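# Move floor cartons onto the shelf at the aisle's end

## Task

Pick up every carton lying on the aisle floor and set it on a shelf at the far end of the aisle. Each carton must rest directly on the shelf board (not stacked on another carton), sit level, and stay entirely within the shelf's edges. The robot itself must not tip over or finish leaning. A carton counts only if it stays put without the robot holding or propping it at the end.

## Robot and tools

ROBOT. A simulated Hello Robot Stretch 4 with one arm: an omni-wheel base, a lift riding up and down a mast, a telescoping arm that reaches straight ahead, a wrist with yaw, pitch and roll joints, and a two-finger gripper. It stands about 1.6 m tall, and no part of the base rim is more than 0.23 m from the base origin. Four cameras are fixed to the robot: head_camera (mast top, aimed forward and downward; turn the base to look elsewhere), head_left_camera and head_right_camera (fisheyes either side of it, tilted more steeply, showing the base and arm), and wrist_camera (behind the fingers, looking along them, fingertips near the bottom of its image).

FRAMES. Base frame: origin on the floor beneath the base centre, x ahead, y to the left, z up. hand_pose is reported in this frame and marks a point midway between the fingers, 0.015 m back from the tips; with all wrist joints at zero its axes line up with the base frame. The printed hand position may be slightly wrong. The odometry frame is where the base frame was when the scene began. base_odometry is computed only from wheel rotation, so slip shows up as movement; its heading grows to the left and runs from -3.142 to 3.142.

execute_actions. Arguments: "actions", a list holding one action or none (an empty list just reports state and pictures), and "cameras", a list of names from head_camera, head_left_camera, head_right_camera, wrist_camera, all (omitted, null or ["all"] gives every camera; [] gives none). An action contains "base", "joints" or both, optionally with "pace" and "contact_limits"; or it contains only "end_of_arm": "enable_torque", which re-powers any wrist or gripper motor that shut itself off.
- base: exactly one key, each a relative move starting from the base's position in the latest reported state. translate_m: metres, straight ahead positive, -2 to 2. strafe_m: metres sideways, left positive, -2 to 2. rotate_rad: radians turned in place, counter-clockwise (left) positive, -3.2 to 3.2.
- joints: one object keyed by joint name; every value is an absolute target, not an offset. lift_m 0 to 1.2 m (±0.004); arm_m 0 to 0.55 m of extension (±0.004); wrist_yaw_rad -1.134 to 4.276 (0 points ahead, positive swings left, 3.14 is stowed, past 3.4 the arm may block it; ±0.02); wrist_pitch_rad -1.117 to 4.259 (0 horizontal, 1.57 pointing at the floor; ±0.05); wrist_roll_rad -1.117 to 4.259 (0 keeps the fingers at equal height, positive turns clockwise as seen from behind the gripper; ±0.02); gripper_m 0 to 0.08 m, the opening between fingers (±0.002).
- pace: "slow", "default", "fast" or "max"; the base then tops out at 0.1, 0.3, 0.4 or 0.6 m/s and 1, 2, 3 or 4 rad/s. With the lift above 0.2 the base is slowed further, down to 0.3 m/s and 1 rad/s at lift 1.2.
- contact_limits: only key arm_m, from 0 (gentlest) to 0.75 (firmest); default 0.5.
All motions in an action begin together and may end separately; no action runs beyond 15 s. A joint or base left out may still be driving toward an earlier target. Joint targets outside their range are clipped and flagged; any other bad value or unknown key rejects the call with no motion. If one result reports a stop, later motion, wait and finished_scene calls in that same reply are skipped.

Other tools. wait: "seconds" 0 to 10, commands nothing, returns state and pictures. zoom_image: "camera" plus "region" [x0, y0, x1, y1] in pixels from the image's top-left corner, at most 504 by 504, on that camera's latest full image. read_manual: returns only licence text. finished_scene: "scene", the integer number of the current scene; it is final and reports success. Replying with no tool call ends everything.

RESULTS. base_status and joint_status: "done" (for the base, wheels turned the commanded amount even if slipping), "off_target" (stopped short, may still push), "contact_stop_at_<key>" (blocked; that part goes slack), "limit_stop_at_<name>", "time_out", "torque_fault". on_its_own lists things this call did not order; "held at" is the held target, not the actual position. lidar_m: 12 distances in metres from the base origin, 30-degree sectors starting straight ahead and going counter-clockwise (4th left, 7th behind, 10th right); "-" means nothing seen or closer than 0.25 m; it senses from about 0.15 m up, so tabletops and shelves register. wrist_depth_mm: a 7x7 grid of depths, 100 to 2000 mm, "-" if unusable. turned_by_wheels vs turned_by_imu differing by over about 0.1 rad suggests a hit or slip. base_tilt in degrees (forward and right positive). motor_effort in percent of maximum, peak in brackets; wheel values are positive toward a right turn.

GRIPPING. Command a gap narrower than the carton to squeeze; "off_target" after closing means something is held. Gripper effort staying beyond about 50 from zero shuts its motor off and may drop the load.

AVOID. Driving or turning with over 1 kg held and arm_m above 0.2, especially at fast or max, risks tipping; so do steady pushes with a high gripper. Tilt over 6 degrees gives limit_stop_at_tilt and freezes lift, arm and wheels. Pressing the gripper into things can torque-fault the wrist. Self-collision is likely with pitch below -0.2 and roll below -0.4 or above 4. To unfold at the start, send lift_m 0.4 with wrist_yaw_rad 0 together. Avoid dropping, slamming or shoving cartons; release each one so it stays flat on the shelf unaided.

Each tool is called as name(argument=value, ...), one argument or row to a line, values as JSON.

## Session

execute_actions(
  actions=[],
)

Scene clock: 0.00 s.
base_odometry: x=+0.000 y=+0.000 heading=+0.000 (m, m, rad; odometry frame)
turned_by_wheels: +0.000 (rad since the last result)
turned_by_imu: +0.000 (rad since the last result)
base_tilt: forward=+0.3 right=+0.6 (deg)
lidar_m: 1.26 0.84 0.73 0.72 0.94 0.98 1.00 1.25 2.92 1.77 1.16 1.11
base_status: not commanded
joint_positions: lift_m=+0.123 arm_m=+0.002 wrist_yaw_rad=+3.198 wrist_pitch_rad=+0.003 wrist_roll_rad=-0.003 gripper_m=+0.040
joint_status: not commanded
motor_effort: lift_m=+19 arm_m=+0 wrist_yaw_rad=+0 wrist_pitch_rad=-9 wrist_roll_rad=-2 gripper_m=+1 wheel_0=-1 wheel_1=-1 wheel_2=+0 (%)
hand_pose: x=-0.0447 y=+0.0753 z=+0.3006 quat_wxyz=(-0.028, -0.001, -0.002, +1.000) (m; base frame)
wrist_depth_mm: - 135 266 1366 1366 1708 1576 / - 116 137 - 1808 1756 1576 / - 121 152 - 1863 1708 1618 / 138 137 - - 1863 1756 1618 / 1618 1863 1983 1983 1808 1708 1618 / 960 1078 152 1042 1138 1205 1229 / 732 - 154 820 - 866 820
pictures: head_camera, head_left_camera, head_right_camera, wrist_camera
Images, in order (width x height): head_camera 420x560, head_left_camera 420x672, head_right_camera 420x672, wrist_camera 616x392.

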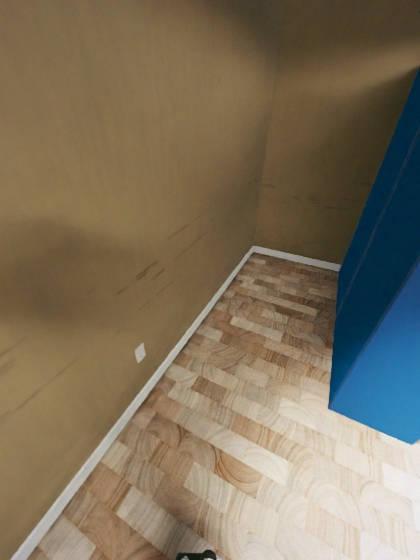

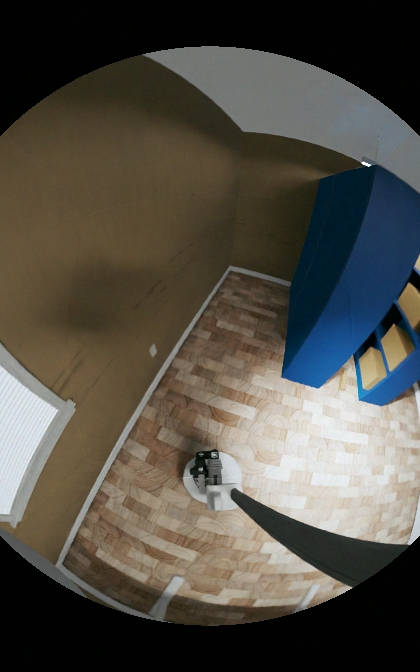

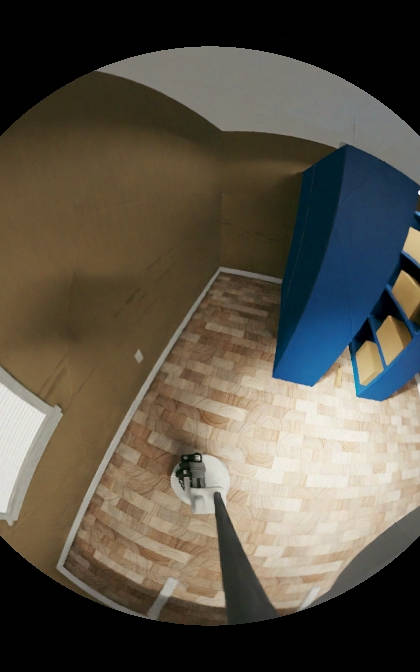

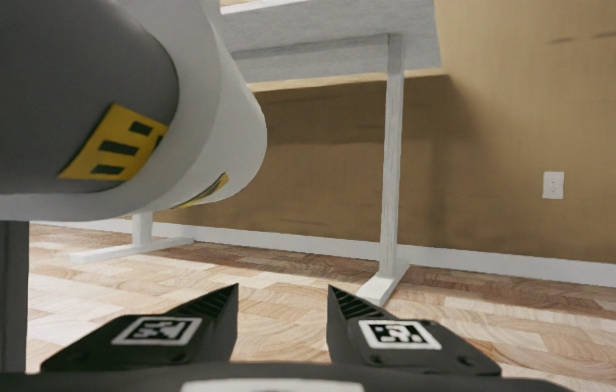

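execute_actions(
  actions=[
    {"base":{"rotate_rad":-0.4},"joints":{"lift_m":0.4,"wrist_yaw_rad":0}},
  ],
  cameras=[],
)

execute_actions(
  actions=[
    {"base":{"strafe_m":-1.1}},
  ],
)

Scene clock: 10.47 s.
base_odometry: x=+0.000 y=+0.000 heading=-0.399 (m, m, rad; odometry frame)
turned_by_wheels: -0.399 (rad since the last result)
turned_by_imu: -0.405 (rad since the last result)
base_tilt: forward=+0.2 right=+0.5 (deg)
lidar_m: 1.27 1.10 0.80 0.74 0.76 1.07 0.98 1.01 1.39 2.92 1.78 1.13
base_status: done
joint_positions: lift_m=+0.400 arm_m=+0.002 wrist_yaw_rad=+0.000 wrist_pitch_rad=+0.003 wrist_roll_rad=-0.003 gripper_m=+0.040
joint_status: all done
motor_effort: lift_m=+22(22) arm_m=+0(0) wrist_yaw_rad=-2(6) wrist_pitch_rad=-9(10) wrist_roll_rad=-1(2) gripper_m=+3(1) wheel_0=+3(9) wheel_1=+1(2) wheel_2=+3(8) (%)
hand_pose: x=+0.3853 y=-0.0873 z=+0.5773 quat_wxyz=(+1.000, -0.002, +0.002, +0.000) (m; base frame)
wrist_depth_mm: 1366 - - - 878 904 904 / 1397 - - - 891 891 917 / 1397 - - - 891 904 917 / 1397 - - - 904 904 931 / 1397 - - - 917 904 917 / 1397 1921 153 1808 917 917 1708 / 1281 - 154 1430 - 931 1255
pictures: none
No camera images: the call's "cameras" was empty. Leave "cameras" out to get every camera's image.

Scene clock: 15.47 s.
base_odometry: x=-0.428 y=-1.013 heading=-0.399 (m, m, rad; odometry frame)
turned_by_wheels: +0.000 (rad since the last result)
turned_by_imu: +0.000 (rad since the last result)
base_tilt: forward=+0.3 right=+0.7 (deg)
lidar_m: 1.12 1.13 1.93 1.83 1.40 1.02 0.96 0.99 1.90 1.81 1.91 1.11
base_status: done
joint_positions: lift_m=+0.400 arm_m=+0.002 wrist_yaw_rad=+0.000 wrist_pitch_rad=+0.003 wrist_roll_rad=-0.003 gripper_m=+0.040
joint_status: not commanded
motor_effort: lift_m=+22(22) arm_m=+0(0) wrist_yaw_rad=+0(2) wrist_pitch_rad=-9(9) wrist_roll_rad=-2(1) gripper_m=-1(0) wheel_0=+1(9) wheel_1=+2(8) wheel_2=+1(3) (%)
hand_pose: x=+0.3853 y=-0.0874 z=+0.5774 quat_wxyz=(+1.000, -0.002, +0.002, +0.000) (m; base frame)
wrist_depth_mm: 842 1060 - - 878 904 - / 854 1229 - - 891 891 - / 842 1138 - - 891 904 - / 854 1160 - - 904 917 - / 854 1308 - - 904 904 - / 854 891 152 1756 904 931 1983 / 854 - 154 1430 - 931 1366
pictures: head_camera, head_left_camera, head_right_camera, wrist_camera
camera_calibration (this result's frames):
wrist_camera: T_world_to_cam=[[-0.0585181, -0.99771, 0.0339141, -0.0958993], [-0.0388752, -0.0316691, -0.998742, 0.637369], [0.997529, -0.0597629, -0.036933, -0.215346], [0, 0, 0, 1]] pos_world=[0.23398, -0.0883646, 0.631866]
Images, in order (width x height): head_camera 420x560, head_left_camera 420x672, head_right_camera 420x672, wrist_camera 616x392.

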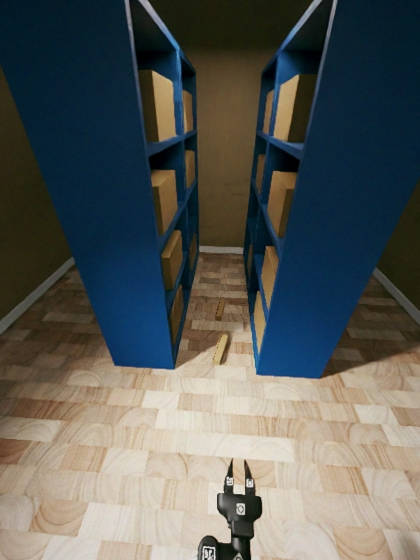

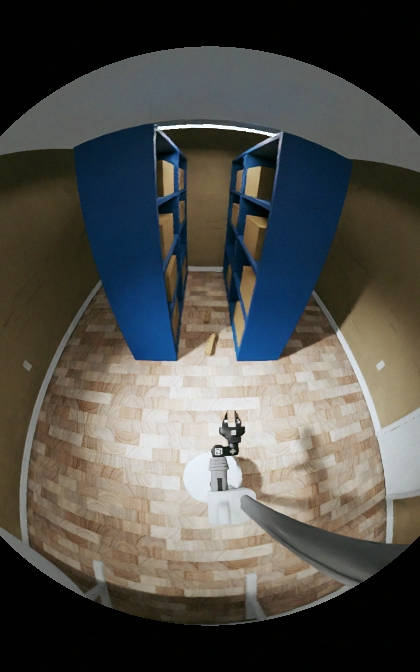

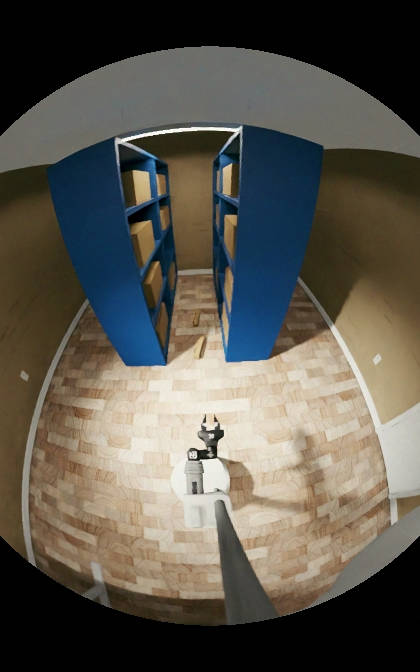

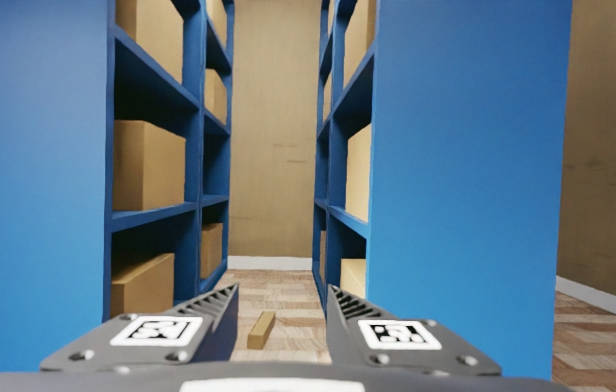

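execute_actions(
  actions=[
    {"base":{"translate_m":0.75},"joints":{"wrist_pitch_rad":1.57,"arm_m":0.3,"gripper_m":0.08}},
  ],
)

Scene clock: 27.47 s.
base_odometry: x=+0.263 y=-1.305 heading=-0.399 (m, m, rad; odometry frame)
turned_by_wheels: +0.000 (rad since the last result)
turned_by_imu: -0.005 (rad since the last result)
base_tilt: forward=+0.4 right=+0.6 (deg)
lidar_m: 1.13 0.46 0.44 1.88 1.95 1.84 2.07 2.62 1.91 1.84 0.48 0.43
base_status: done
joint_positions: lift_m=+0.400 arm_m=+0.298 wrist_yaw_rad=+0.000 wrist_pitch_rad=+1.570 wrist_roll_rad=-0.004 gripper_m=+0.080
joint_status: all done
motor_effort: lift_m=+22(22) arm_m=+9(10) wrist_yaw_rad=+0(0) wrist_pitch_rad=-2(7) wrist_roll_rad=-2(2) gripper_m=+2(6) wheel_0=+3(7) wheel_1=+1(3) wheel_2=-2(8) (%)
hand_pose: x=+0.4695 y=-0.0874 z=+0.3653 quat_wxyz=(+0.707, -0.001, +0.707, +0.001) (m; base frame)
wrist_depth_mm: 496 500 508 512 521 439 315 / 496 508 508 512 525 439 314 / 500 504 459 521 525 433 312 / 504 508 459 521 525 430 310 / 504 512 462 521 530 455 399 / 512 139 525 525 170 449 462 / - 117 521 525 139 - 334
pictures: head_camera, head_left_camera, head_right_camera, wrist_camera
camera_calibration (this result's frames):
wrist_camera: T_world_to_cam=[[0.0338735, -0.997701, 0.0586896, -0.136216], [-0.998879, -0.0318541, 0.0350086, 0.501919], [-0.0330586, -0.0598097, -0.997662, 0.527628], [0, 0, 0, 1]] pos_world=[0.523413, -0.088357, 0.516818]
Images, in order (width x height): head_camera 420x560, head_left_camera 420x672, head_right_camera 420x672, wrist_camera 616x392.

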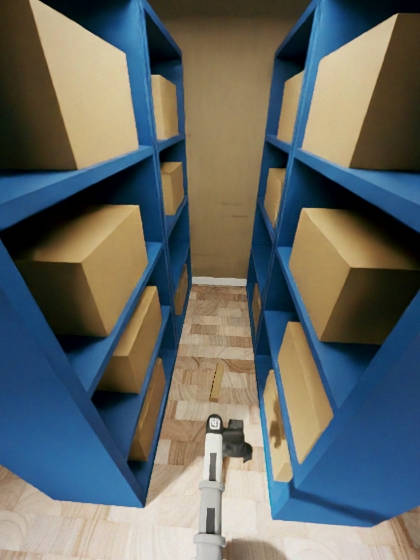

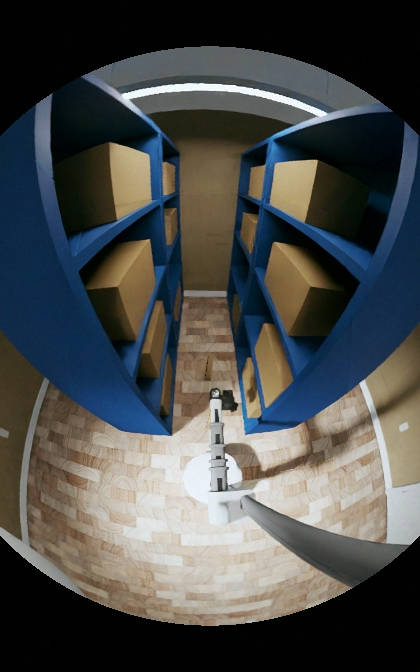

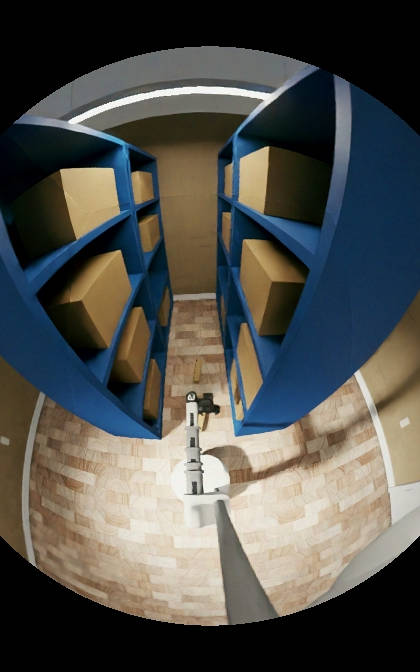

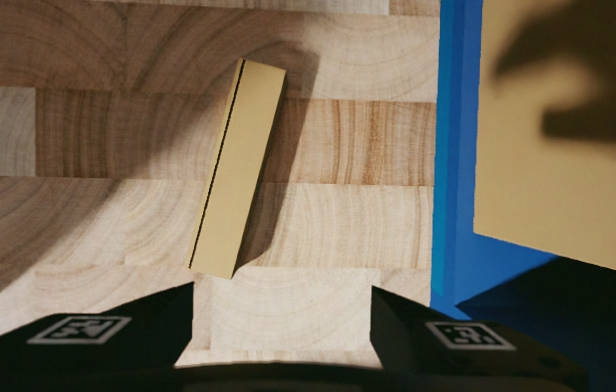

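execute_actions(
  actions=[
    {"base":{"strafe_m":0.055},"joints":{"wrist_roll_rad":0.25,"arm_m":0.368,"lift_m":0.16}},
  ],
  cameras=["wrist_camera"],
)

Scene clock: 42.80 s.
base_odometry: x=+0.285 y=-1.254 heading=-0.399 (m, m, rad; odometry frame)
turned_by_wheels: +0.000 (rad since the last result)
turned_by_imu: -0.002 (rad since the last result)
base_tilt: forward=+0.3 right=+0.5 (deg)
lidar_m: 1.03 0.41 0.47 1.81 1.90 1.82 2.07 2.62 1.98 1.88 0.48 0.46
base_status: done
joint_positions: lift_m=+0.160 arm_m=+0.366 wrist_yaw_rad=+0.000 wrist_pitch_rad=+1.570 wrist_roll_rad=+0.250 gripper_m=+0.080
joint_status: all done
motor_effort: lift_m=+17(20) arm_m=+9(10) wrist_yaw_rad=-2(1) wrist_pitch_rad=-2(1) wrist_roll_rad=-1(7) gripper_m=+0(3) wheel_0=+0(11) wheel_1=-2(9) wheel_2=+0(1) (%)
hand_pose: x=+0.5374 y=-0.0874 z=+0.1258 quat_wxyz=(+0.702, +0.088, +0.701, -0.088) (m; base frame)
wrist_depth_mm: 265 268 271 274 277 279 283 / 266 268 217 218 279 282 285 / 268 270 218 219 281 283 285 / 268 271 219 221 279 285 286 / 271 273 220 222 282 286 289 / 271 139 220 223 170 286 289 / - 117 221 224 138 - 291
pictures: wrist_camera
camera_calibration (this result's frames):
wrist_camera: T_world_to_cam=[[-0.217155, -0.974381, 0.0585243, 0.0125112], [-0.974997, 0.219409, 0.0352356, 0.58726], [-0.0471736, -0.0494094, -0.997664, 0.299371], [0, 0, 0, 1]] pos_world=[0.589416, -0.101868, 0.277247]
Images, in order (width x height): wrist_camera 616x392.

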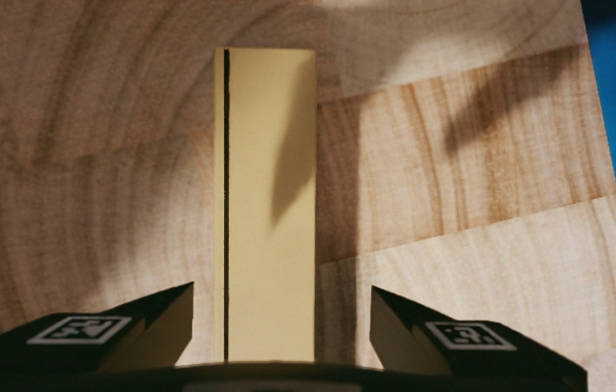

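execute_actions(
  actions=[
    {"base":{"strafe_m":0.009}},
  ],
  cameras=[],
)

execute_actions(
  actions=[
    {"joints":{"lift_m":0.065},"pace":"slow"},
  ],
  cameras=["wrist_camera"],
)

execute_actions(
  actions=[
    {"joints":{"gripper_m":0.03}},
  ],
  cameras=[],
)

execute_actions(
  actions=[
    {"joints":{"lift_m":0.6}},
  ],
  cameras=[],
)

execute_actions(
  actions=[
    {"base":{"strafe_m":-0.08},"joints":{"arm_m":0.1,"wrist_roll_rad":0}},
  ],
  cameras=[],
)

execute_actions(
  actions=[
    {"base":{"translate_m":0.6}},
  ],
)

Scene clock: 51.90 s.
base_odometry: x=+0.288 y=-1.246 heading=-0.399 (m, m, rad; odometry frame)
turned_by_wheels: +0.000 (rad since the last result)
turned_by_imu: -0.001 (rad since the last result)
base_tilt: forward=+0.3 right=+0.5 (deg)
lidar_m: 1.02 0.40 0.47 1.79 1.88 1.83 2.09 2.62 1.98 1.89 0.47 0.49
base_status: done
joint_positions: lift_m=+0.160 arm_m=+0.366 wrist_yaw_rad=+0.000 wrist_pitch_rad=+1.570 wrist_roll_rad=+0.250 gripper_m=+0.080
joint_status: not commanded
motor_effort: lift_m=+16(17) arm_m=+9(9) wrist_yaw_rad=-2(0) wrist_pitch_rad=-1(0) wrist_roll_rad=-1(1) gripper_m=+2(2) wheel_0=-1(7) wheel_1=+1(2) wheel_2=+0(0) (%)
hand_pose: x=+0.5374 y=-0.0874 z=+0.1258 quat_wxyz=(+0.702, +0.088, +0.701, -0.088) (m; base frame)
wrist_depth_mm: 265 267 271 274 277 281 283 / 266 270 272 218 278 282 283 / 267 271 271 219 281 283 287 / 268 272 274 220 281 283 286 / 270 273 274 220 283 285 289 / 271 139 221 222 170 286 290 / - 117 222 223 138 - 293
pictures: none
No camera images: the call's "cameras" was empty. Leave "cameras" out to get every camera's image.

Scene clock: 53.57 s.
base_odometry: x=+0.288 y=-1.246 heading=-0.399 (m, m, rad; odometry frame)
turned_by_wheels: +0.000 (rad since the last result)
turned_by_imu: +0.000 (rad since the last result)
base_tilt: forward=+0.3 right=+0.6 (deg)
lidar_m: 1.00 0.40 0.44 1.81 1.90 1.84 2.08 2.65 1.98 1.90 0.47 0.48
base_status: not commanded
joint_positions: lift_m=+0.065 arm_m=+0.366 wrist_yaw_rad=+0.000 wrist_pitch_rad=+1.570 wrist_roll_rad=+0.250 gripper_m=+0.080
joint_status: all done
motor_effort: lift_m=+16(17) arm_m=+9(9) wrist_yaw_rad=-1(0) wrist_pitch_rad=-1(2) wrist_roll_rad=-1(1) gripper_m=+3(1) wheel_0=-1(2) wheel_1=+1(1) wheel_2=+0(0) (%)
hand_pose: x=+0.5374 y=-0.0874 z=+0.0308 quat_wxyz=(+0.702, +0.088, +0.701, -0.088) (m; base frame)
wrist_depth_mm: 174 176 122 123 181 183 186 / 174 176 122 123 182 184 186 / 175 177 123 124 183 185 187 / 176 178 123 125 185 186 188 / 177 179 124 125 185 187 189 / 177 139 124 126 149 187 190 / - 117 125 126 129 - -
pictures: wrist_camera
camera_calibration (this result's frames):
wrist_camera: T_world_to_cam=[[-0.217155, -0.974381, 0.0585243, 0.0180701], [-0.974996, 0.219409, 0.0352356, 0.590607], [-0.0471737, -0.0494094, -0.997664, 0.204615], [0, 0, 0, 1]] pos_world=[0.589417, -0.101868, 0.182269]
Images, in order (width x height): wrist_camera 616x392.

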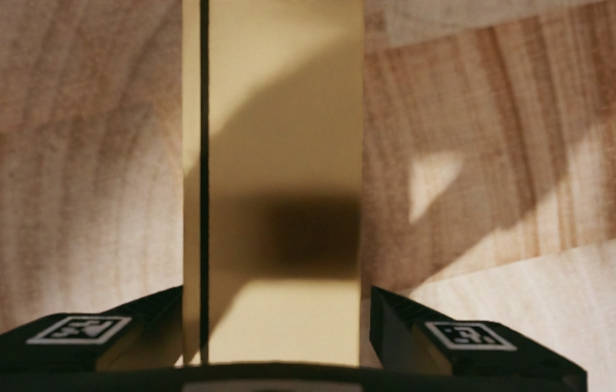

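Scene clock: 54.57 s.
base_odometry: x=+0.288 y=-1.246 heading=-0.399 (m, m, rad; odometry frame)
turned_by_wheels: +0.000 (rad since the last result)
turned_by_imu: +0.000 (rad since the last result)
base_tilt: forward=+0.3 right=+0.6 (deg)
lidar_m: 1.00 0.40 0.45 1.80 1.87 1.84 2.08 2.62 1.97 1.89 0.47 0.48
base_status: not commanded
joint_positions: lift_m=+0.065 arm_m=+0.366 wrist_yaw_rad=+0.000 wrist_pitch_rad=+1.570 wrist_roll_rad=+0.250 gripper_m=+0.059
joint_status: gripper_m off_target (ended at +0.059, target +0.030)
on_its_own: gripper_m is held at +0.053, not at your +0.030, by its contact guard: the fingers met something
motor_effort: lift_m=+16(16) arm_m=+9(9) wrist_yaw_rad=-1(0) wrist_pitch_rad=+0(1) wrist_roll_rad=-1(1) gripper_m=-40(43) wheel_0=-2(2) wheel_1=+1(1) wheel_2=+0(0) (%)
hand_pose: x=+0.5374 y=-0.0874 z=+0.0308 quat_wxyz=(+0.702, +0.088, +0.701, -0.088) (m; base frame)
wrist_depth_mm: 174 176 122 123 181 184 186 / 174 177 122 123 182 185 186 / 175 177 123 124 183 186 187 / 176 178 123 125 184 186 188 / 177 179 124 125 185 187 189 / 178 179 124 126 140 188 190 / - - 125 126 125 - 190
pictures: none
No camera images: the call's "cameras" was empty. Leave "cameras" out to get every camera's image.

Scene clock: 57.63 s.
base_odometry: x=+0.288 y=-1.246 heading=-0.399 (m, m, rad; odometry frame)
turned_by_wheels: +0.000 (rad since the last result)
turned_by_imu: -0.001 (rad since the last result)
base_tilt: forward=+0.3 right=+0.6 (deg)
lidar_m: 0.40 0.39 0.47 1.80 1.88 1.83 2.08 2.65 1.99 1.88 0.47 0.47
base_status: not commanded
joint_positions: lift_m=+0.600 arm_m=+0.366 wrist_yaw_rad=+0.000 wrist_pitch_rad=+1.570 wrist_roll_rad=+0.250 gripper_m=+0.059
joint_status: all done
on_its_own: gripper_m is held at +0.053, not at your +0.030, by its contact guard: the fingers met something
motor_effort: lift_m=+22(24) arm_m=+9(9) wrist_yaw_rad=-1(1) wrist_pitch_rad=-1(0) wrist_roll_rad=-1(0) gripper_m=-39(41) wheel_0=-2(2) wheel_1=+1(1) wheel_2=+0(0) (%)
hand_pose: x=+0.5374 y=-0.0874 z=+0.5653 quat_wxyz=(+0.702, +0.088, +0.701, -0.088) (m; base frame)
wrist_depth_mm: 668 707 122 123 627 455 379 / 634 707 122 123 647 480 384 / 627 707 123 124 707 512 384 / 597 715 123 125 723 549 389 / 574 715 124 125 741 661 574 / 634 634 124 125 140 585 436 / - - 124 126 125 - 750
pictures: none
No camera images: the call's "cameras" was empty. Leave "cameras" out to get every camera's image.

Scene clock: 59.57 s.
base_odometry: x=+0.257 y=-1.319 heading=-0.399 (m, m, rad; odometry frame)
turned_by_wheels: +0.000 (rad since the last result)
turned_by_imu: +0.000 (rad since the last result)
base_tilt: forward=+0.3 right=+0.5 (deg)
lidar_m: 1.05 0.46 0.48 1.89 1.95 1.82 2.07 2.60 1.91 1.81 0.47 0.41
base_status: done
joint_positions: lift_m=+0.600 arm_m=+0.102 wrist_yaw_rad=+0.000 wrist_pitch_rad=+1.570 wrist_roll_rad=+0.000 gripper_m=+0.059
joint_status: all done
on_its_own: gripper_m is held at +0.053, not at your +0.030, by its contact guard: the fingers met something
motor_effort: lift_m=+22(22) arm_m=-9(10) wrist_yaw_rad=+1(2) wrist_pitch_rad=-1(2) wrist_roll_rad=-2(4) gripper_m=-41(39) wheel_0=+2(6) wheel_1=+1(8) wheel_2=+0(1) (%)
hand_pose: x=+0.2726 y=-0.0874 z=+0.5653 quat_wxyz=(+0.707, +0.000, +0.707, +0.000) (m; base frame)
wrist_depth_mm: 647 699 122 123 609 407 382 / 654 707 122 123 603 521 517 / 661 699 123 124 654 392 260 / 707 715 123 124 732 741 759 / 707 707 124 125 741 750 768 / 715 508 124 126 140 741 759 / - - 124 126 125 - 759
pictures: none
No camera images: the call's "cameras" was empty. Leave "cameras" out to get every camera's image.

Scene clock: 63.03 s.
base_odometry: x=+0.810 y=-1.552 heading=-0.399 (m, m, rad; odometry frame)
turned_by_wheels: +0.000 (rad since the last result)
turned_by_imu: -0.003 (rad since the last result)
base_tilt: forward=+0.3 right=+0.6 (deg)
lidar_m: 1.03 0.45 0.32 0.30 0.32 2.55 2.66 3.24 0.27 0.25 0.25 0.36
base_status: done
joint_positions: lift_m=+0.600 arm_m=+0.102 wrist_yaw_rad=+0.000 wrist_pitch_rad=+1.570 wrist_roll_rad=+0.000 gripper_m=+0.059
joint_status: not commanded
on_its_own: gripper_m is held at +0.053, not at your +0.030, by its contact guard: the fingers met something
motor_effort: lift_m=+22(22) arm_m=-9(9) wrist_yaw_rad=-1(1) wrist_pitch_rad=-1(0) wrist_roll_rad=-3(2) gripper_m=-38(41) wheel_0=+3(7) wheel_1=+1(3) wheel_2=-2(9) (%)
hand_pose: x=+0.2726 y=-0.0874 z=+0.5653 quat_wxyz=(+0.707, +0.000, +0.707, +0.000) (m; base frame)
wrist_depth_mm: 654 699 122 123 647 647 661 / 661 707 122 123 654 661 668 / 661 715 123 124 654 661 668 / 661 715 123 125 661 654 661 / 668 715 124 125 640 394 387 / 654 508 124 126 140 387 389 / - - 124 126 125 - 392
pictures: head_camera, head_left_camera, head_right_camera, wrist_camera
camera_calibration (this result's frames):
wrist_camera: T_world_to_cam=[[0.0300177, -0.997825, 0.0586802, -0.140239], [-0.998988, -0.0279815, 0.0352182, 0.298522], [-0.0334997, -0.059678, -0.997655, 0.720778], [0, 0, 0, 1]] pos_world=[0.326576, -0.0885665, 0.716804]
Images, in order (width x height): head_camera 420x560, head_left_camera 420x672, head_right_camera 420x672, wrist_camera 616x392.

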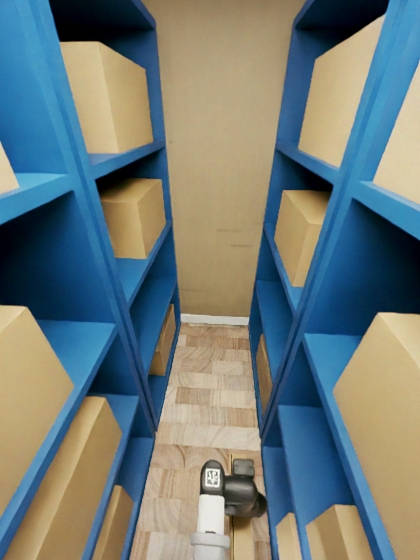

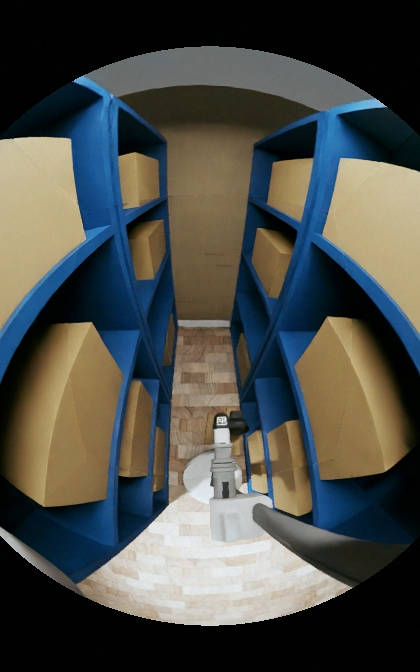

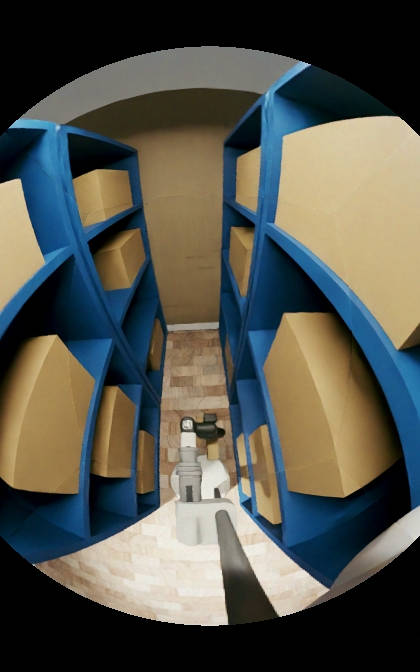

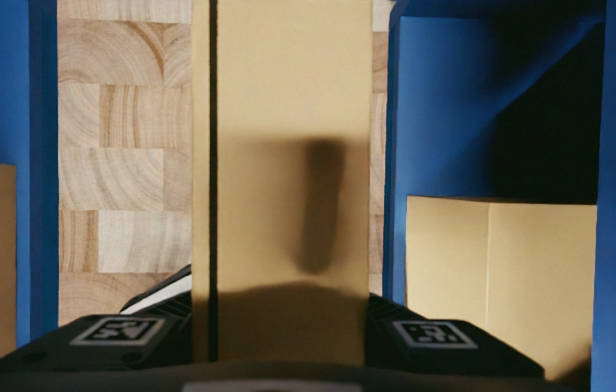

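execute_actions(
  actions=[
    {"joints":{"arm_m":0.55,"wrist_roll_rad":1.57,"lift_m":0.2}},
  ],
  cameras=["head_camera"],
)

execute_actions(
  actions=[
    {"joints":{"lift_m":0.068},"pace":"slow"},
  ],
  cameras=[],
)

execute_actions(
  actions=[
    {"joints":{"gripper_m":0.08}},
  ],
  cameras=[],
)

execute_actions(
  actions=[
    {"joints":{"lift_m":0.2}},
  ],
  cameras=[],
)

execute_actions(
  actions=[
    {"base":{"translate_m":-0.15},"joints":{"lift_m":0.35,"arm_m":0.35,"wrist_roll_rad":0}},
  ],
  cameras=["head_camera","wrist_camera"],
)

Scene clock: 82.47 s.
base_odometry: x=+0.810 y=-1.552 heading=-0.399 (m, m, rad; odometry frame)
turned_by_wheels: +0.000 (rad since the last result)
turned_by_imu: -0.002 (rad since the last result)
base_tilt: forward=+0.3 right=+0.6 (deg)
lidar_m: 0.72 0.45 0.33 0.30 0.33 2.52 2.66 3.25 0.25 0.25 0.25 0.35
base_status: not commanded
joint_positions: lift_m=+0.200 arm_m=+0.548 wrist_yaw_rad=+0.000 wrist_pitch_rad=+1.570 wrist_roll_rad=+1.570 gripper_m=+0.059
joint_status: all done
on_its_own: gripper_m is held at +0.053, not at your +0.030, by its contact guard: the fingers met something
motor_effort: lift_m=+17(21) arm_m=+9(10) wrist_yaw_rad=-2(0) wrist_pitch_rad=+0(2) wrist_roll_rad=-1(3) gripper_m=-40(41) wheel_0=+3(3) wheel_1=+1(1) wheel_2=-2(2) (%)
hand_pose: x=+0.7195 y=-0.0874 z=+0.1658 quat_wxyz=(+0.501, +0.500, +0.500, -0.499) (m; base frame)
wrist_depth_mm: 303 306 122 123 277 294 293 / 303 309 122 123 319 325 329 / 306 309 123 124 319 325 329 / 307 312 123 124 320 327 330 / 307 310 124 125 324 327 330 / 309 310 124 126 140 329 332 / - - 125 126 125 - 274
pictures: head_camera
Images, in order (width x height): head_camera 420x560.

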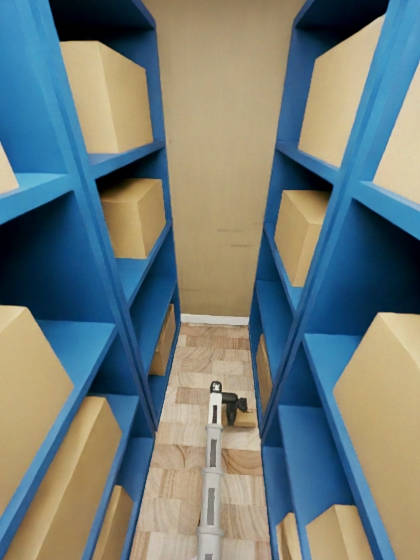

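Scene clock: 84.37 s.
base_odometry: x=+0.810 y=-1.552 heading=-0.399 (m, m, rad; odometry frame)
turned_by_wheels: +0.000 (rad since the last result)
turned_by_imu: -0.001 (rad since the last result)
base_tilt: forward=+0.4 right=+0.6 (deg)
lidar_m: 1.04 0.46 0.33 0.30 0.33 2.54 2.67 3.28 0.25 0.25 0.26 0.37
base_status: not commanded
joint_positions: lift_m=+0.068 arm_m=+0.548 wrist_yaw_rad=+0.000 wrist_pitch_rad=+1.570 wrist_roll_rad=+1.570 gripper_m=+0.059
joint_status: all done
on_its_own: gripper_m is held at +0.053, not at your +0.030, by its contact guard: the fingers met something
motor_effort: lift_m=+16(17) arm_m=+9(9) wrist_yaw_rad=-2(3) wrist_pitch_rad=+0(1) wrist_roll_rad=-2(1) gripper_m=-39(40) wheel_0=+3(3) wheel_1=+1(1) wheel_2=-2(2) (%)
hand_pose: x=+0.7195 y=-0.0874 z=+0.0338 quat_wxyz=(+0.501, +0.500, +0.500, -0.499) (m; base frame)
wrist_depth_mm: 176 178 122 123 185 187 189 / 177 178 122 124 185 188 189 / 177 180 123 124 187 189 190 / 178 180 123 124 187 189 191 / 179 181 124 125 188 191 192 / 179 181 124 126 140 191 193 / - - 124 126 125 - 194
pictures: none
No camera images: the call's "cameras" was empty. Leave "cameras" out to get every camera's image.

Scene clock: 85.30 s.
base_odometry: x=+0.810 y=-1.552 heading=-0.399 (m, m, rad; odometry frame)
turned_by_wheels: +0.000 (rad since the last result)
turned_by_imu: +0.000 (rad since the last result)
base_tilt: forward=+0.3 right=+0.6 (deg)
lidar_m: 1.02 0.45 0.32 0.31 0.33 2.54 2.67 3.24 0.25 0.25 0.25 0.37
base_status: not commanded
joint_positions: lift_m=+0.068 arm_m=+0.548 wrist_yaw_rad=+0.000 wrist_pitch_rad=+1.570 wrist_roll_rad=+1.570 gripper_m=+0.080
joint_status: all done
motor_effort: lift_m=+16(16) arm_m=+9(9) wrist_yaw_rad=-2(1) wrist_pitch_rad=+1(1) wrist_roll_rad=-1(1) gripper_m=+2(42) wheel_0=+3(3) wheel_1=+1(1) wheel_2=-2(2) (%)
hand_pose: x=+0.7195 y=-0.0874 z=+0.0338 quat_wxyz=(+0.501, +0.500, +0.500, -0.499) (m; base frame)
wrist_depth_mm: 176 178 124 126 185 187 189 / 177 179 125 126 185 188 190 / 177 180 125 127 186 189 191 / 178 180 126 128 187 190 191 / 179 181 126 128 188 190 192 / 179 139 127 128 148 191 193 / - 117 127 129 130 - -
pictures: none
No camera images: the call's "cameras" was empty. Leave "cameras" out to get every camera's image.

Scene clock: 86.90 s.
base_odometry: x=+0.810 y=-1.552 heading=-0.399 (m, m, rad; odometry frame)
turned_by_wheels: +0.000 (rad since the last result)
turned_by_imu: +0.000 (rad since the last result)
base_tilt: forward=+0.3 right=+0.5 (deg)
lidar_m: 1.04 0.46 0.32 0.31 0.31 2.55 2.66 3.27 0.26 0.25 0.25 0.37
base_status: not commanded
joint_positions: lift_m=+0.200 arm_m=+0.548 wrist_yaw_rad=+0.000 wrist_pitch_rad=+1.570 wrist_roll_rad=+1.570 gripper_m=+0.080
joint_status: all done
motor_effort: lift_m=+22(22) arm_m=+9(9) wrist_yaw_rad=-1(2) wrist_pitch_rad=+0(1) wrist_roll_rad=-1(1) gripper_m=+2(1) wheel_0=+3(3) wheel_1=+0(1) wheel_2=-1(2) (%)
hand_pose: x=+0.7195 y=-0.0874 z=+0.1653 quat_wxyz=(+0.501, +0.500, +0.500, -0.499) (m; base frame)
wrist_depth_mm: 301 304 304 301 298 296 293 / 304 307 310 258 319 324 327 / 303 309 310 259 320 324 329 / 306 310 314 259 322 324 330 / 307 312 315 260 322 327 332 / 309 139 314 262 170 327 330 / - 116 317 263 138 - 273
pictures: none
No camera images: the call's "cameras" was empty. Leave "cameras" out to get every camera's image.

Scene clock: 88.73 s.
base_odometry: x=+0.672 y=-1.494 heading=-0.399 (m, m, rad; odometry frame)
turned_by_wheels: +0.000 (rad since the last result)
turned_by_imu: +0.000 (rad since the last result)
base_tilt: forward=+0.3 right=+0.5 (deg)
lidar_m: 1.04 0.47 0.33 0.30 0.32 2.37 3.01 2.57 0.26 0.25 0.26 0.36
base_status: done
joint_positions: lift_m=+0.350 arm_m=+0.352 wrist_yaw_rad=+0.000 wrist_pitch_rad=+1.570 wrist_roll_rad=+0.000 gripper_m=+0.080
joint_status: all done
motor_effort: lift_m=+22(24) arm_m=-9(10) wrist_yaw_rad=+0(1) wrist_pitch_rad=-2(2) wrist_roll_rad=-3(8) gripper_m=+1(3) wheel_0=-2(9) wheel_1=+0(6) wheel_2=+2(10) (%)
hand_pose: x=+0.5226 y=-0.0874 z=+0.3153 quat_wxyz=(+0.707, +0.000, +0.707, +0.000) (m; base frame)
wrist_depth_mm: 449 455 462 466 469 397 399 / 449 455 459 466 469 399 402 / 452 455 407 466 473 402 404 / 455 462 407 473 477 402 407 / 455 462 430 473 477 404 407 / 455 139 469 469 171 394 364 / - 117 473 477 138 - 282
pictures: head_camera, wrist_camera
camera_calibration (this result's frames):
wrist_camera: T_world_to_cam=[[0.0295795, -0.997839, 0.0586718, -0.132839], [-0.998991, -0.0275265, 0.0354954, 0.556952], [-0.0338037, -0.0596625, -0.997646, 0.479862], [0, 0, 0, 1]] pos_world=[0.57654, -0.0885911, 0.466757]
Images, in order (width x height): head_camera 420x560, wrist_camera 616x392.

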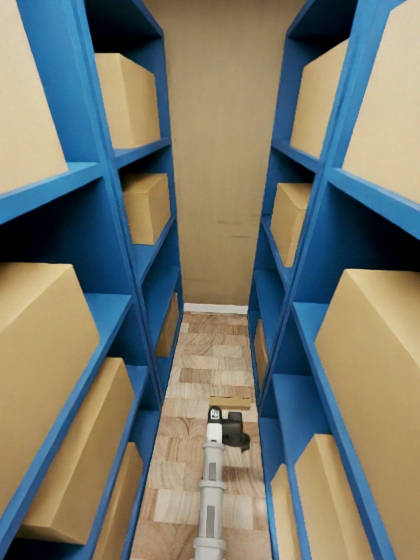

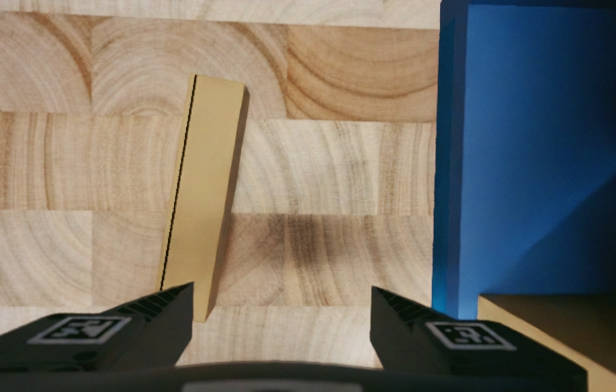

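execute_actions(
  actions=[
    {"base":{"strafe_m":0.03},"joints":{"lift_m":0.17,"arm_m":0.303,"wrist_roll_rad":1.43,"wrist_yaw_rad":1.28}},
  ],
  cameras=["wrist_camera"],
)

Scene clock: 96.40 s.
base_odometry: x=+0.683 y=-1.467 heading=-0.399 (m, m, rad; odometry frame)
turned_by_wheels: +0.000 (rad since the last result)
turned_by_imu: -0.001 (rad since the last result)
base_tilt: forward=+0.3 right=+0.5 (deg)
lidar_m: 1.17 0.42 0.31 0.28 0.30 2.37 3.02 2.62 0.28 0.26 0.28 0.41
base_status: done
joint_positions: lift_m=+0.170 arm_m=+0.305 wrist_yaw_rad=+1.280 wrist_pitch_rad=+1.570 wrist_roll_rad=+1.430 gripper_m=+0.080
joint_status: all done
motor_effort: lift_m=+17(21) arm_m=-9(10) wrist_yaw_rad=-1(4) wrist_pitch_rad=+1(0) wrist_roll_rad=+0(6) gripper_m=+1(3) wheel_0=-1(12) wheel_1=+0(7) wheel_2=+0(1) (%)
hand_pose: x=+0.5593 y=-0.0249 z=+0.1358 quat_wxyz=(+0.705, +0.053, +0.705, -0.053) (m; base frame)
wrist_depth_mm: 274 277 282 283 287 290 291 / 276 278 279 228 287 291 294 / 277 279 282 229 290 291 296 / 277 283 282 229 291 294 297 / 279 282 285 231 293 296 298 / 279 139 231 232 170 297 300 / - 116 231 233 139 - 301
pictures: wrist_camera
camera_calibration (this result's frames):
wrist_camera: T_world_to_cam=[[-0.119079, -0.991192, 0.0579467, 0.0223617], [-0.991977, 0.121262, 0.0357276, 0.60152], [-0.0424396, -0.0532274, -0.99768, 0.310731], [0, 0, 0, 1]] pos_world=[0.612545, -0.0342372, 0.287224]
Images, in order (width x height): wrist_camera 616x392.

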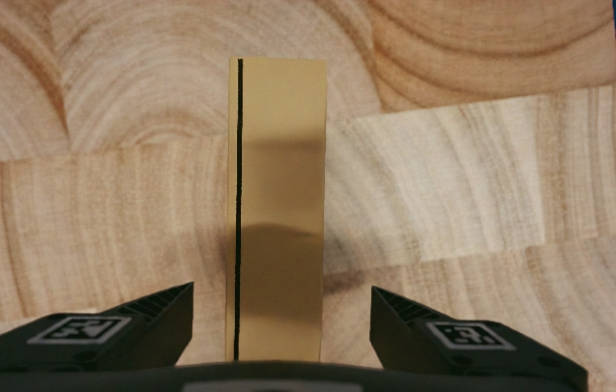

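execute_actions(
  actions=[
    {"joints":{"lift_m":0.065},"pace":"slow"},
  ],
  cameras=[],
)

execute_actions(
  actions=[
    {"joints":{"gripper_m":0.03}},
  ],
  cameras=[],
)

execute_actions(
  actions=[
    {"base":{"translate_m":0.55},"joints":{"lift_m":0.64,"arm_m":0.1,"wrist_yaw_rad":0,"wrist_roll_rad":0}},
  ],
)

Scene clock: 105.20 s.
base_odometry: x=+0.683 y=-1.467 heading=-0.399 (m, m, rad; odometry frame)
turned_by_wheels: +0.000 (rad since the last result)
turned_by_imu: -0.001 (rad since the last result)
base_tilt: forward=+0.3 right=+0.6 (deg)
lidar_m: 1.15 0.41 0.30 0.27 0.30 2.36 3.02 2.62 0.28 0.25 0.28 0.41
base_status: not commanded
joint_positions: lift_m=+0.065 arm_m=+0.305 wrist_yaw_rad=+1.280 wrist_pitch_rad=+1.570 wrist_roll_rad=+1.430 gripper_m=+0.080
joint_status: all done
motor_effort: lift_m=+16(17) arm_m=-9(9) wrist_yaw_rad=+0(0) wrist_pitch_rad=+0(1) wrist_roll_rad=+0(1) gripper_m=+3(2) wheel_0=-1(1) wheel_1=+0(0) wheel_2=+0(0) (%)
hand_pose: x=+0.5593 y=-0.0249 z=+0.0308 quat_wxyz=(+0.705, +0.053, +0.705, -0.053) (m; base frame)
wrist_depth_mm: 174 175 121 122 181 183 185 / 174 176 121 123 182 184 186 / 175 177 122 124 182 185 186 / 176 177 123 124 184 186 187 / 177 178 123 125 185 187 188 / 177 139 124 125 170 187 189 / - 117 124 126 139 - -
pictures: none
No camera images: the call's "cameras" was empty. Leave "cameras" out to get every camera's image.

Scene clock: 106.20 s.
base_odometry: x=+0.683 y=-1.467 heading=-0.399 (m, m, rad; odometry frame)
turned_by_wheels: +0.000 (rad since the last result)
turned_by_imu: +0.000 (rad since the last result)
base_tilt: forward=+0.3 right=+0.5 (deg)
lidar_m: 1.16 0.42 0.29 0.28 0.30 2.36 3.02 2.63 0.27 0.27 0.29 0.43
base_status: not commanded
joint_positions: lift_m=+0.065 arm_m=+0.305 wrist_yaw_rad=+1.280 wrist_pitch_rad=+1.570 wrist_roll_rad=+1.430 gripper_m=+0.059
joint_status: gripper_m off_target (ended at +0.059, target +0.030)
on_its_own: gripper_m is held at +0.053, not at your +0.030, by its contact guard: the fingers met something
motor_effort: lift_m=+16(16) arm_m=-9(9) wrist_yaw_rad=-1(1) wrist_pitch_rad=+1(1) wrist_roll_rad=-1(0) gripper_m=-40(43) wheel_0=-1(1) wheel_1=+0(0) wheel_2=+0(0) (%)
hand_pose: x=+0.5593 y=-0.0249 z=+0.0308 quat_wxyz=(+0.705, +0.053, +0.705, -0.053) (m; base frame)
wrist_depth_mm: 173 175 121 122 181 183 185 / 174 176 122 123 182 184 186 / 175 177 123 124 182 185 187 / 176 177 123 124 183 186 188 / 177 178 124 125 185 187 189 / 177 178 124 125 140 187 189 / - - 124 126 125 - 191
pictures: none
No camera images: the call's "cameras" was empty. Leave "cameras" out to get every camera's image.

Scene clock: 109.53 s.
base_odometry: x=+1.190 y=-1.680 heading=-0.399 (m, m, rad; odometry frame)
turned_by_wheels: +0.000 (rad since the last result)
turned_by_imu: -0.003 (rad since the last result)
base_tilt: forward=+0.4 right=+0.5 (deg)
lidar_m: 1.12 0.42 0.29 0.28 0.31 0.40 3.62 0.41 0.29 0.27 0.28 0.39
base_status: done
joint_positions: lift_m=+0.640 arm_m=+0.102 wrist_yaw_rad=+0.000 wrist_pitch_rad=+1.570 wrist_roll_rad=+0.000 gripper_m=+0.059
joint_status: all done
on_its_own: gripper_m is held at +0.053, not at your +0.030, by its contact guard: the fingers met something
motor_effort: lift_m=+23(25) arm_m=-9(20) wrist_yaw_rad=-2(31) wrist_pitch_rad=+0(100) wrist_roll_rad=-3(13) gripper_m=-40(42) wheel_0=+0(6) wheel_1=+1(4) wheel_2=+0(13) (%)
hand_pose: x=+0.2727 y=-0.0874 z=+0.6053 quat_wxyz=(+0.707, +0.000, +0.707, +0.000) (m; base frame)
wrist_depth_mm: - - - - - - - / - - - - - - - / - - - - - - 427 / 661 - - - - - 424 / 676 - - - - 436 325 / 668 131 - - 116 707 294 / - - 115 116 109 - 732
pictures: head_camera, head_left_camera, head_right_camera, wrist_camera
camera_calibration (this result's frames):
wrist_camera: T_world_to_cam=[[0.0299972, -0.997826, 0.0586835, -0.142582], [-0.998992, -0.0279677, 0.0351047, 0.297235], [-0.0333872, -0.0596774, -0.997659, 0.760613], [0, 0, 0, 1]] pos_world=[0.326608, -0.0885672, 0.756766]
Images, in order (width x height): head_camera 420x560, head_left_camera 420x672, head_right_camera 420x672, wrist_camera 616x392.

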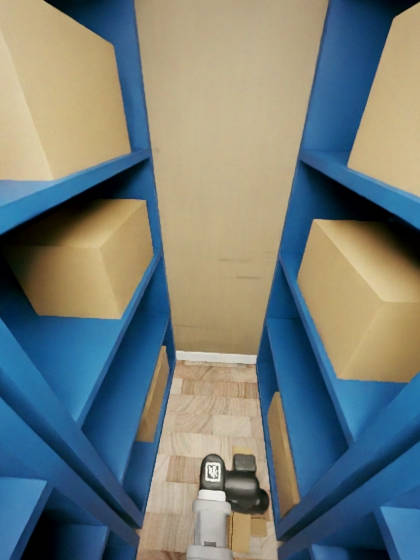

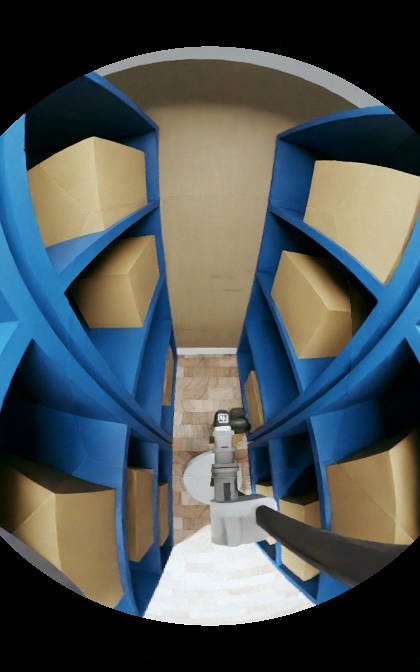

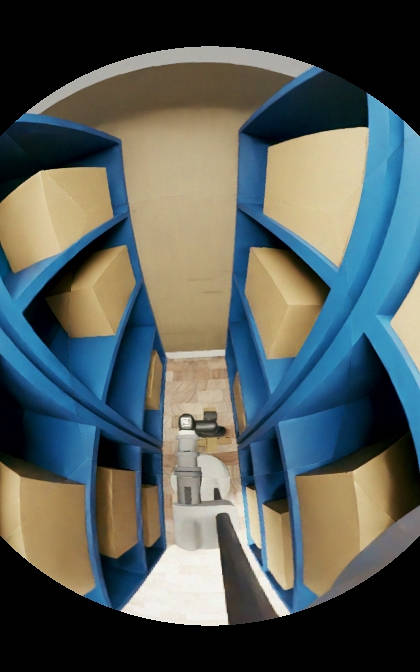

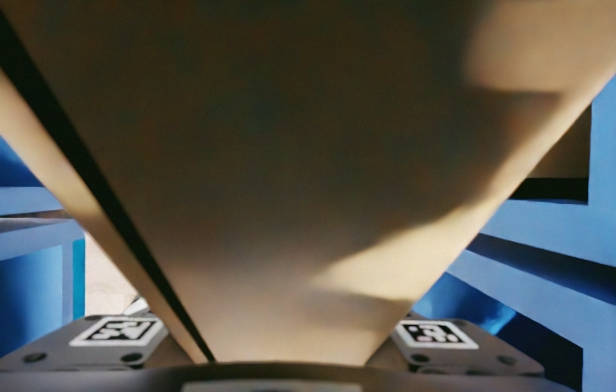

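execute_actions(
  actions=[
    {"joints":{"lift_m":0.25,"arm_m":0.5,"wrist_pitch_rad":2.0}},
  ],
  cameras=["head_camera","head_right_camera"],
)

zoom_image(
  camera="head_camera",
  region=[130, 340, 330, 540],
)

Scene clock: 120.53 s.
base_odometry: x=+1.190 y=-1.680 heading=-0.399 (m, m, rad; odometry frame)
turned_by_wheels: +0.000 (rad since the last result)
turned_by_imu: -0.001 (rad since the last result)
base_tilt: forward=+0.3 right=+0.5 (deg)
lidar_m: 0.48 0.42 0.29 0.28 0.30 0.42 3.62 0.42 0.29 0.27 0.28 0.41
base_status: not commanded
joint_positions: lift_m=+0.250 arm_m=+0.498 wrist_yaw_rad=+0.000 wrist_pitch_rad=+1.999 wrist_roll_rad=+0.000 gripper_m=+0.059
joint_status: all done
on_its_own: gripper_m is held at +0.053, not at your +0.030, by its contact guard: the fingers met something
motor_effort: lift_m=+17(21) arm_m=+9(10) wrist_yaw_rad=-1(0) wrist_pitch_rad=+5(8) wrist_roll_rad=-2(3) gripper_m=-40(38) wheel_0=+0(0) wheel_1=+2(2) wheel_2=+0(0) (%)
hand_pose: x=+0.5811 y=-0.0874 z=+0.2349 quat_wxyz=(+0.541, +0.000, +0.841, +0.000) (m; base frame)
wrist_depth_mm: - - - - - - - / - - - - - - - / - - - - - - 293 / 382 - - - - - 310 / 410 - - - - 387 325 / 445 131 - - 116 382 322 / - - 115 116 109 - 312
pictures: head_camera, head_right_camera
Images, in order (width x height): head_camera 420x560, head_right_camera 420x672.

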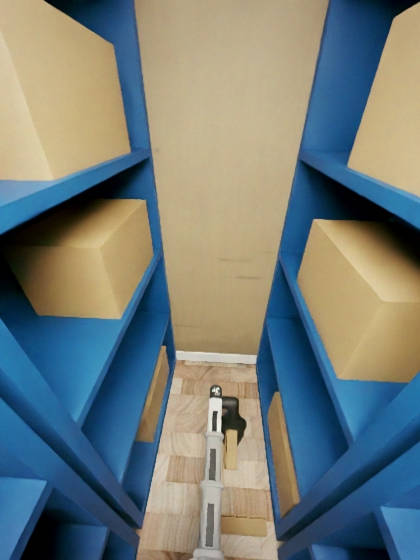

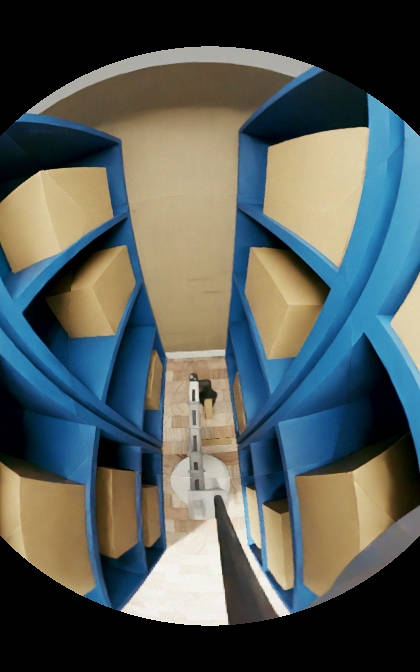

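Region (130, 340, 330, 540) of head_camera's 420x560 image, scaled by 2.520, with more detail than that image has.

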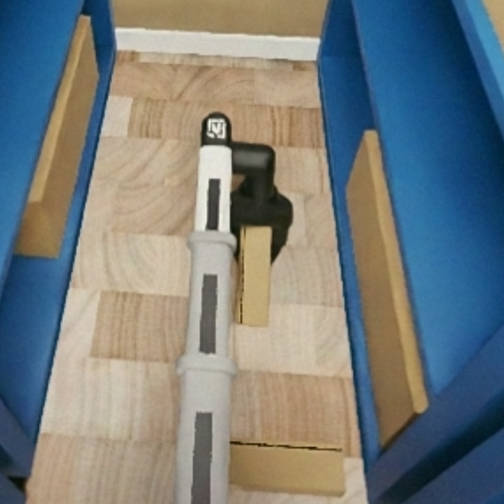

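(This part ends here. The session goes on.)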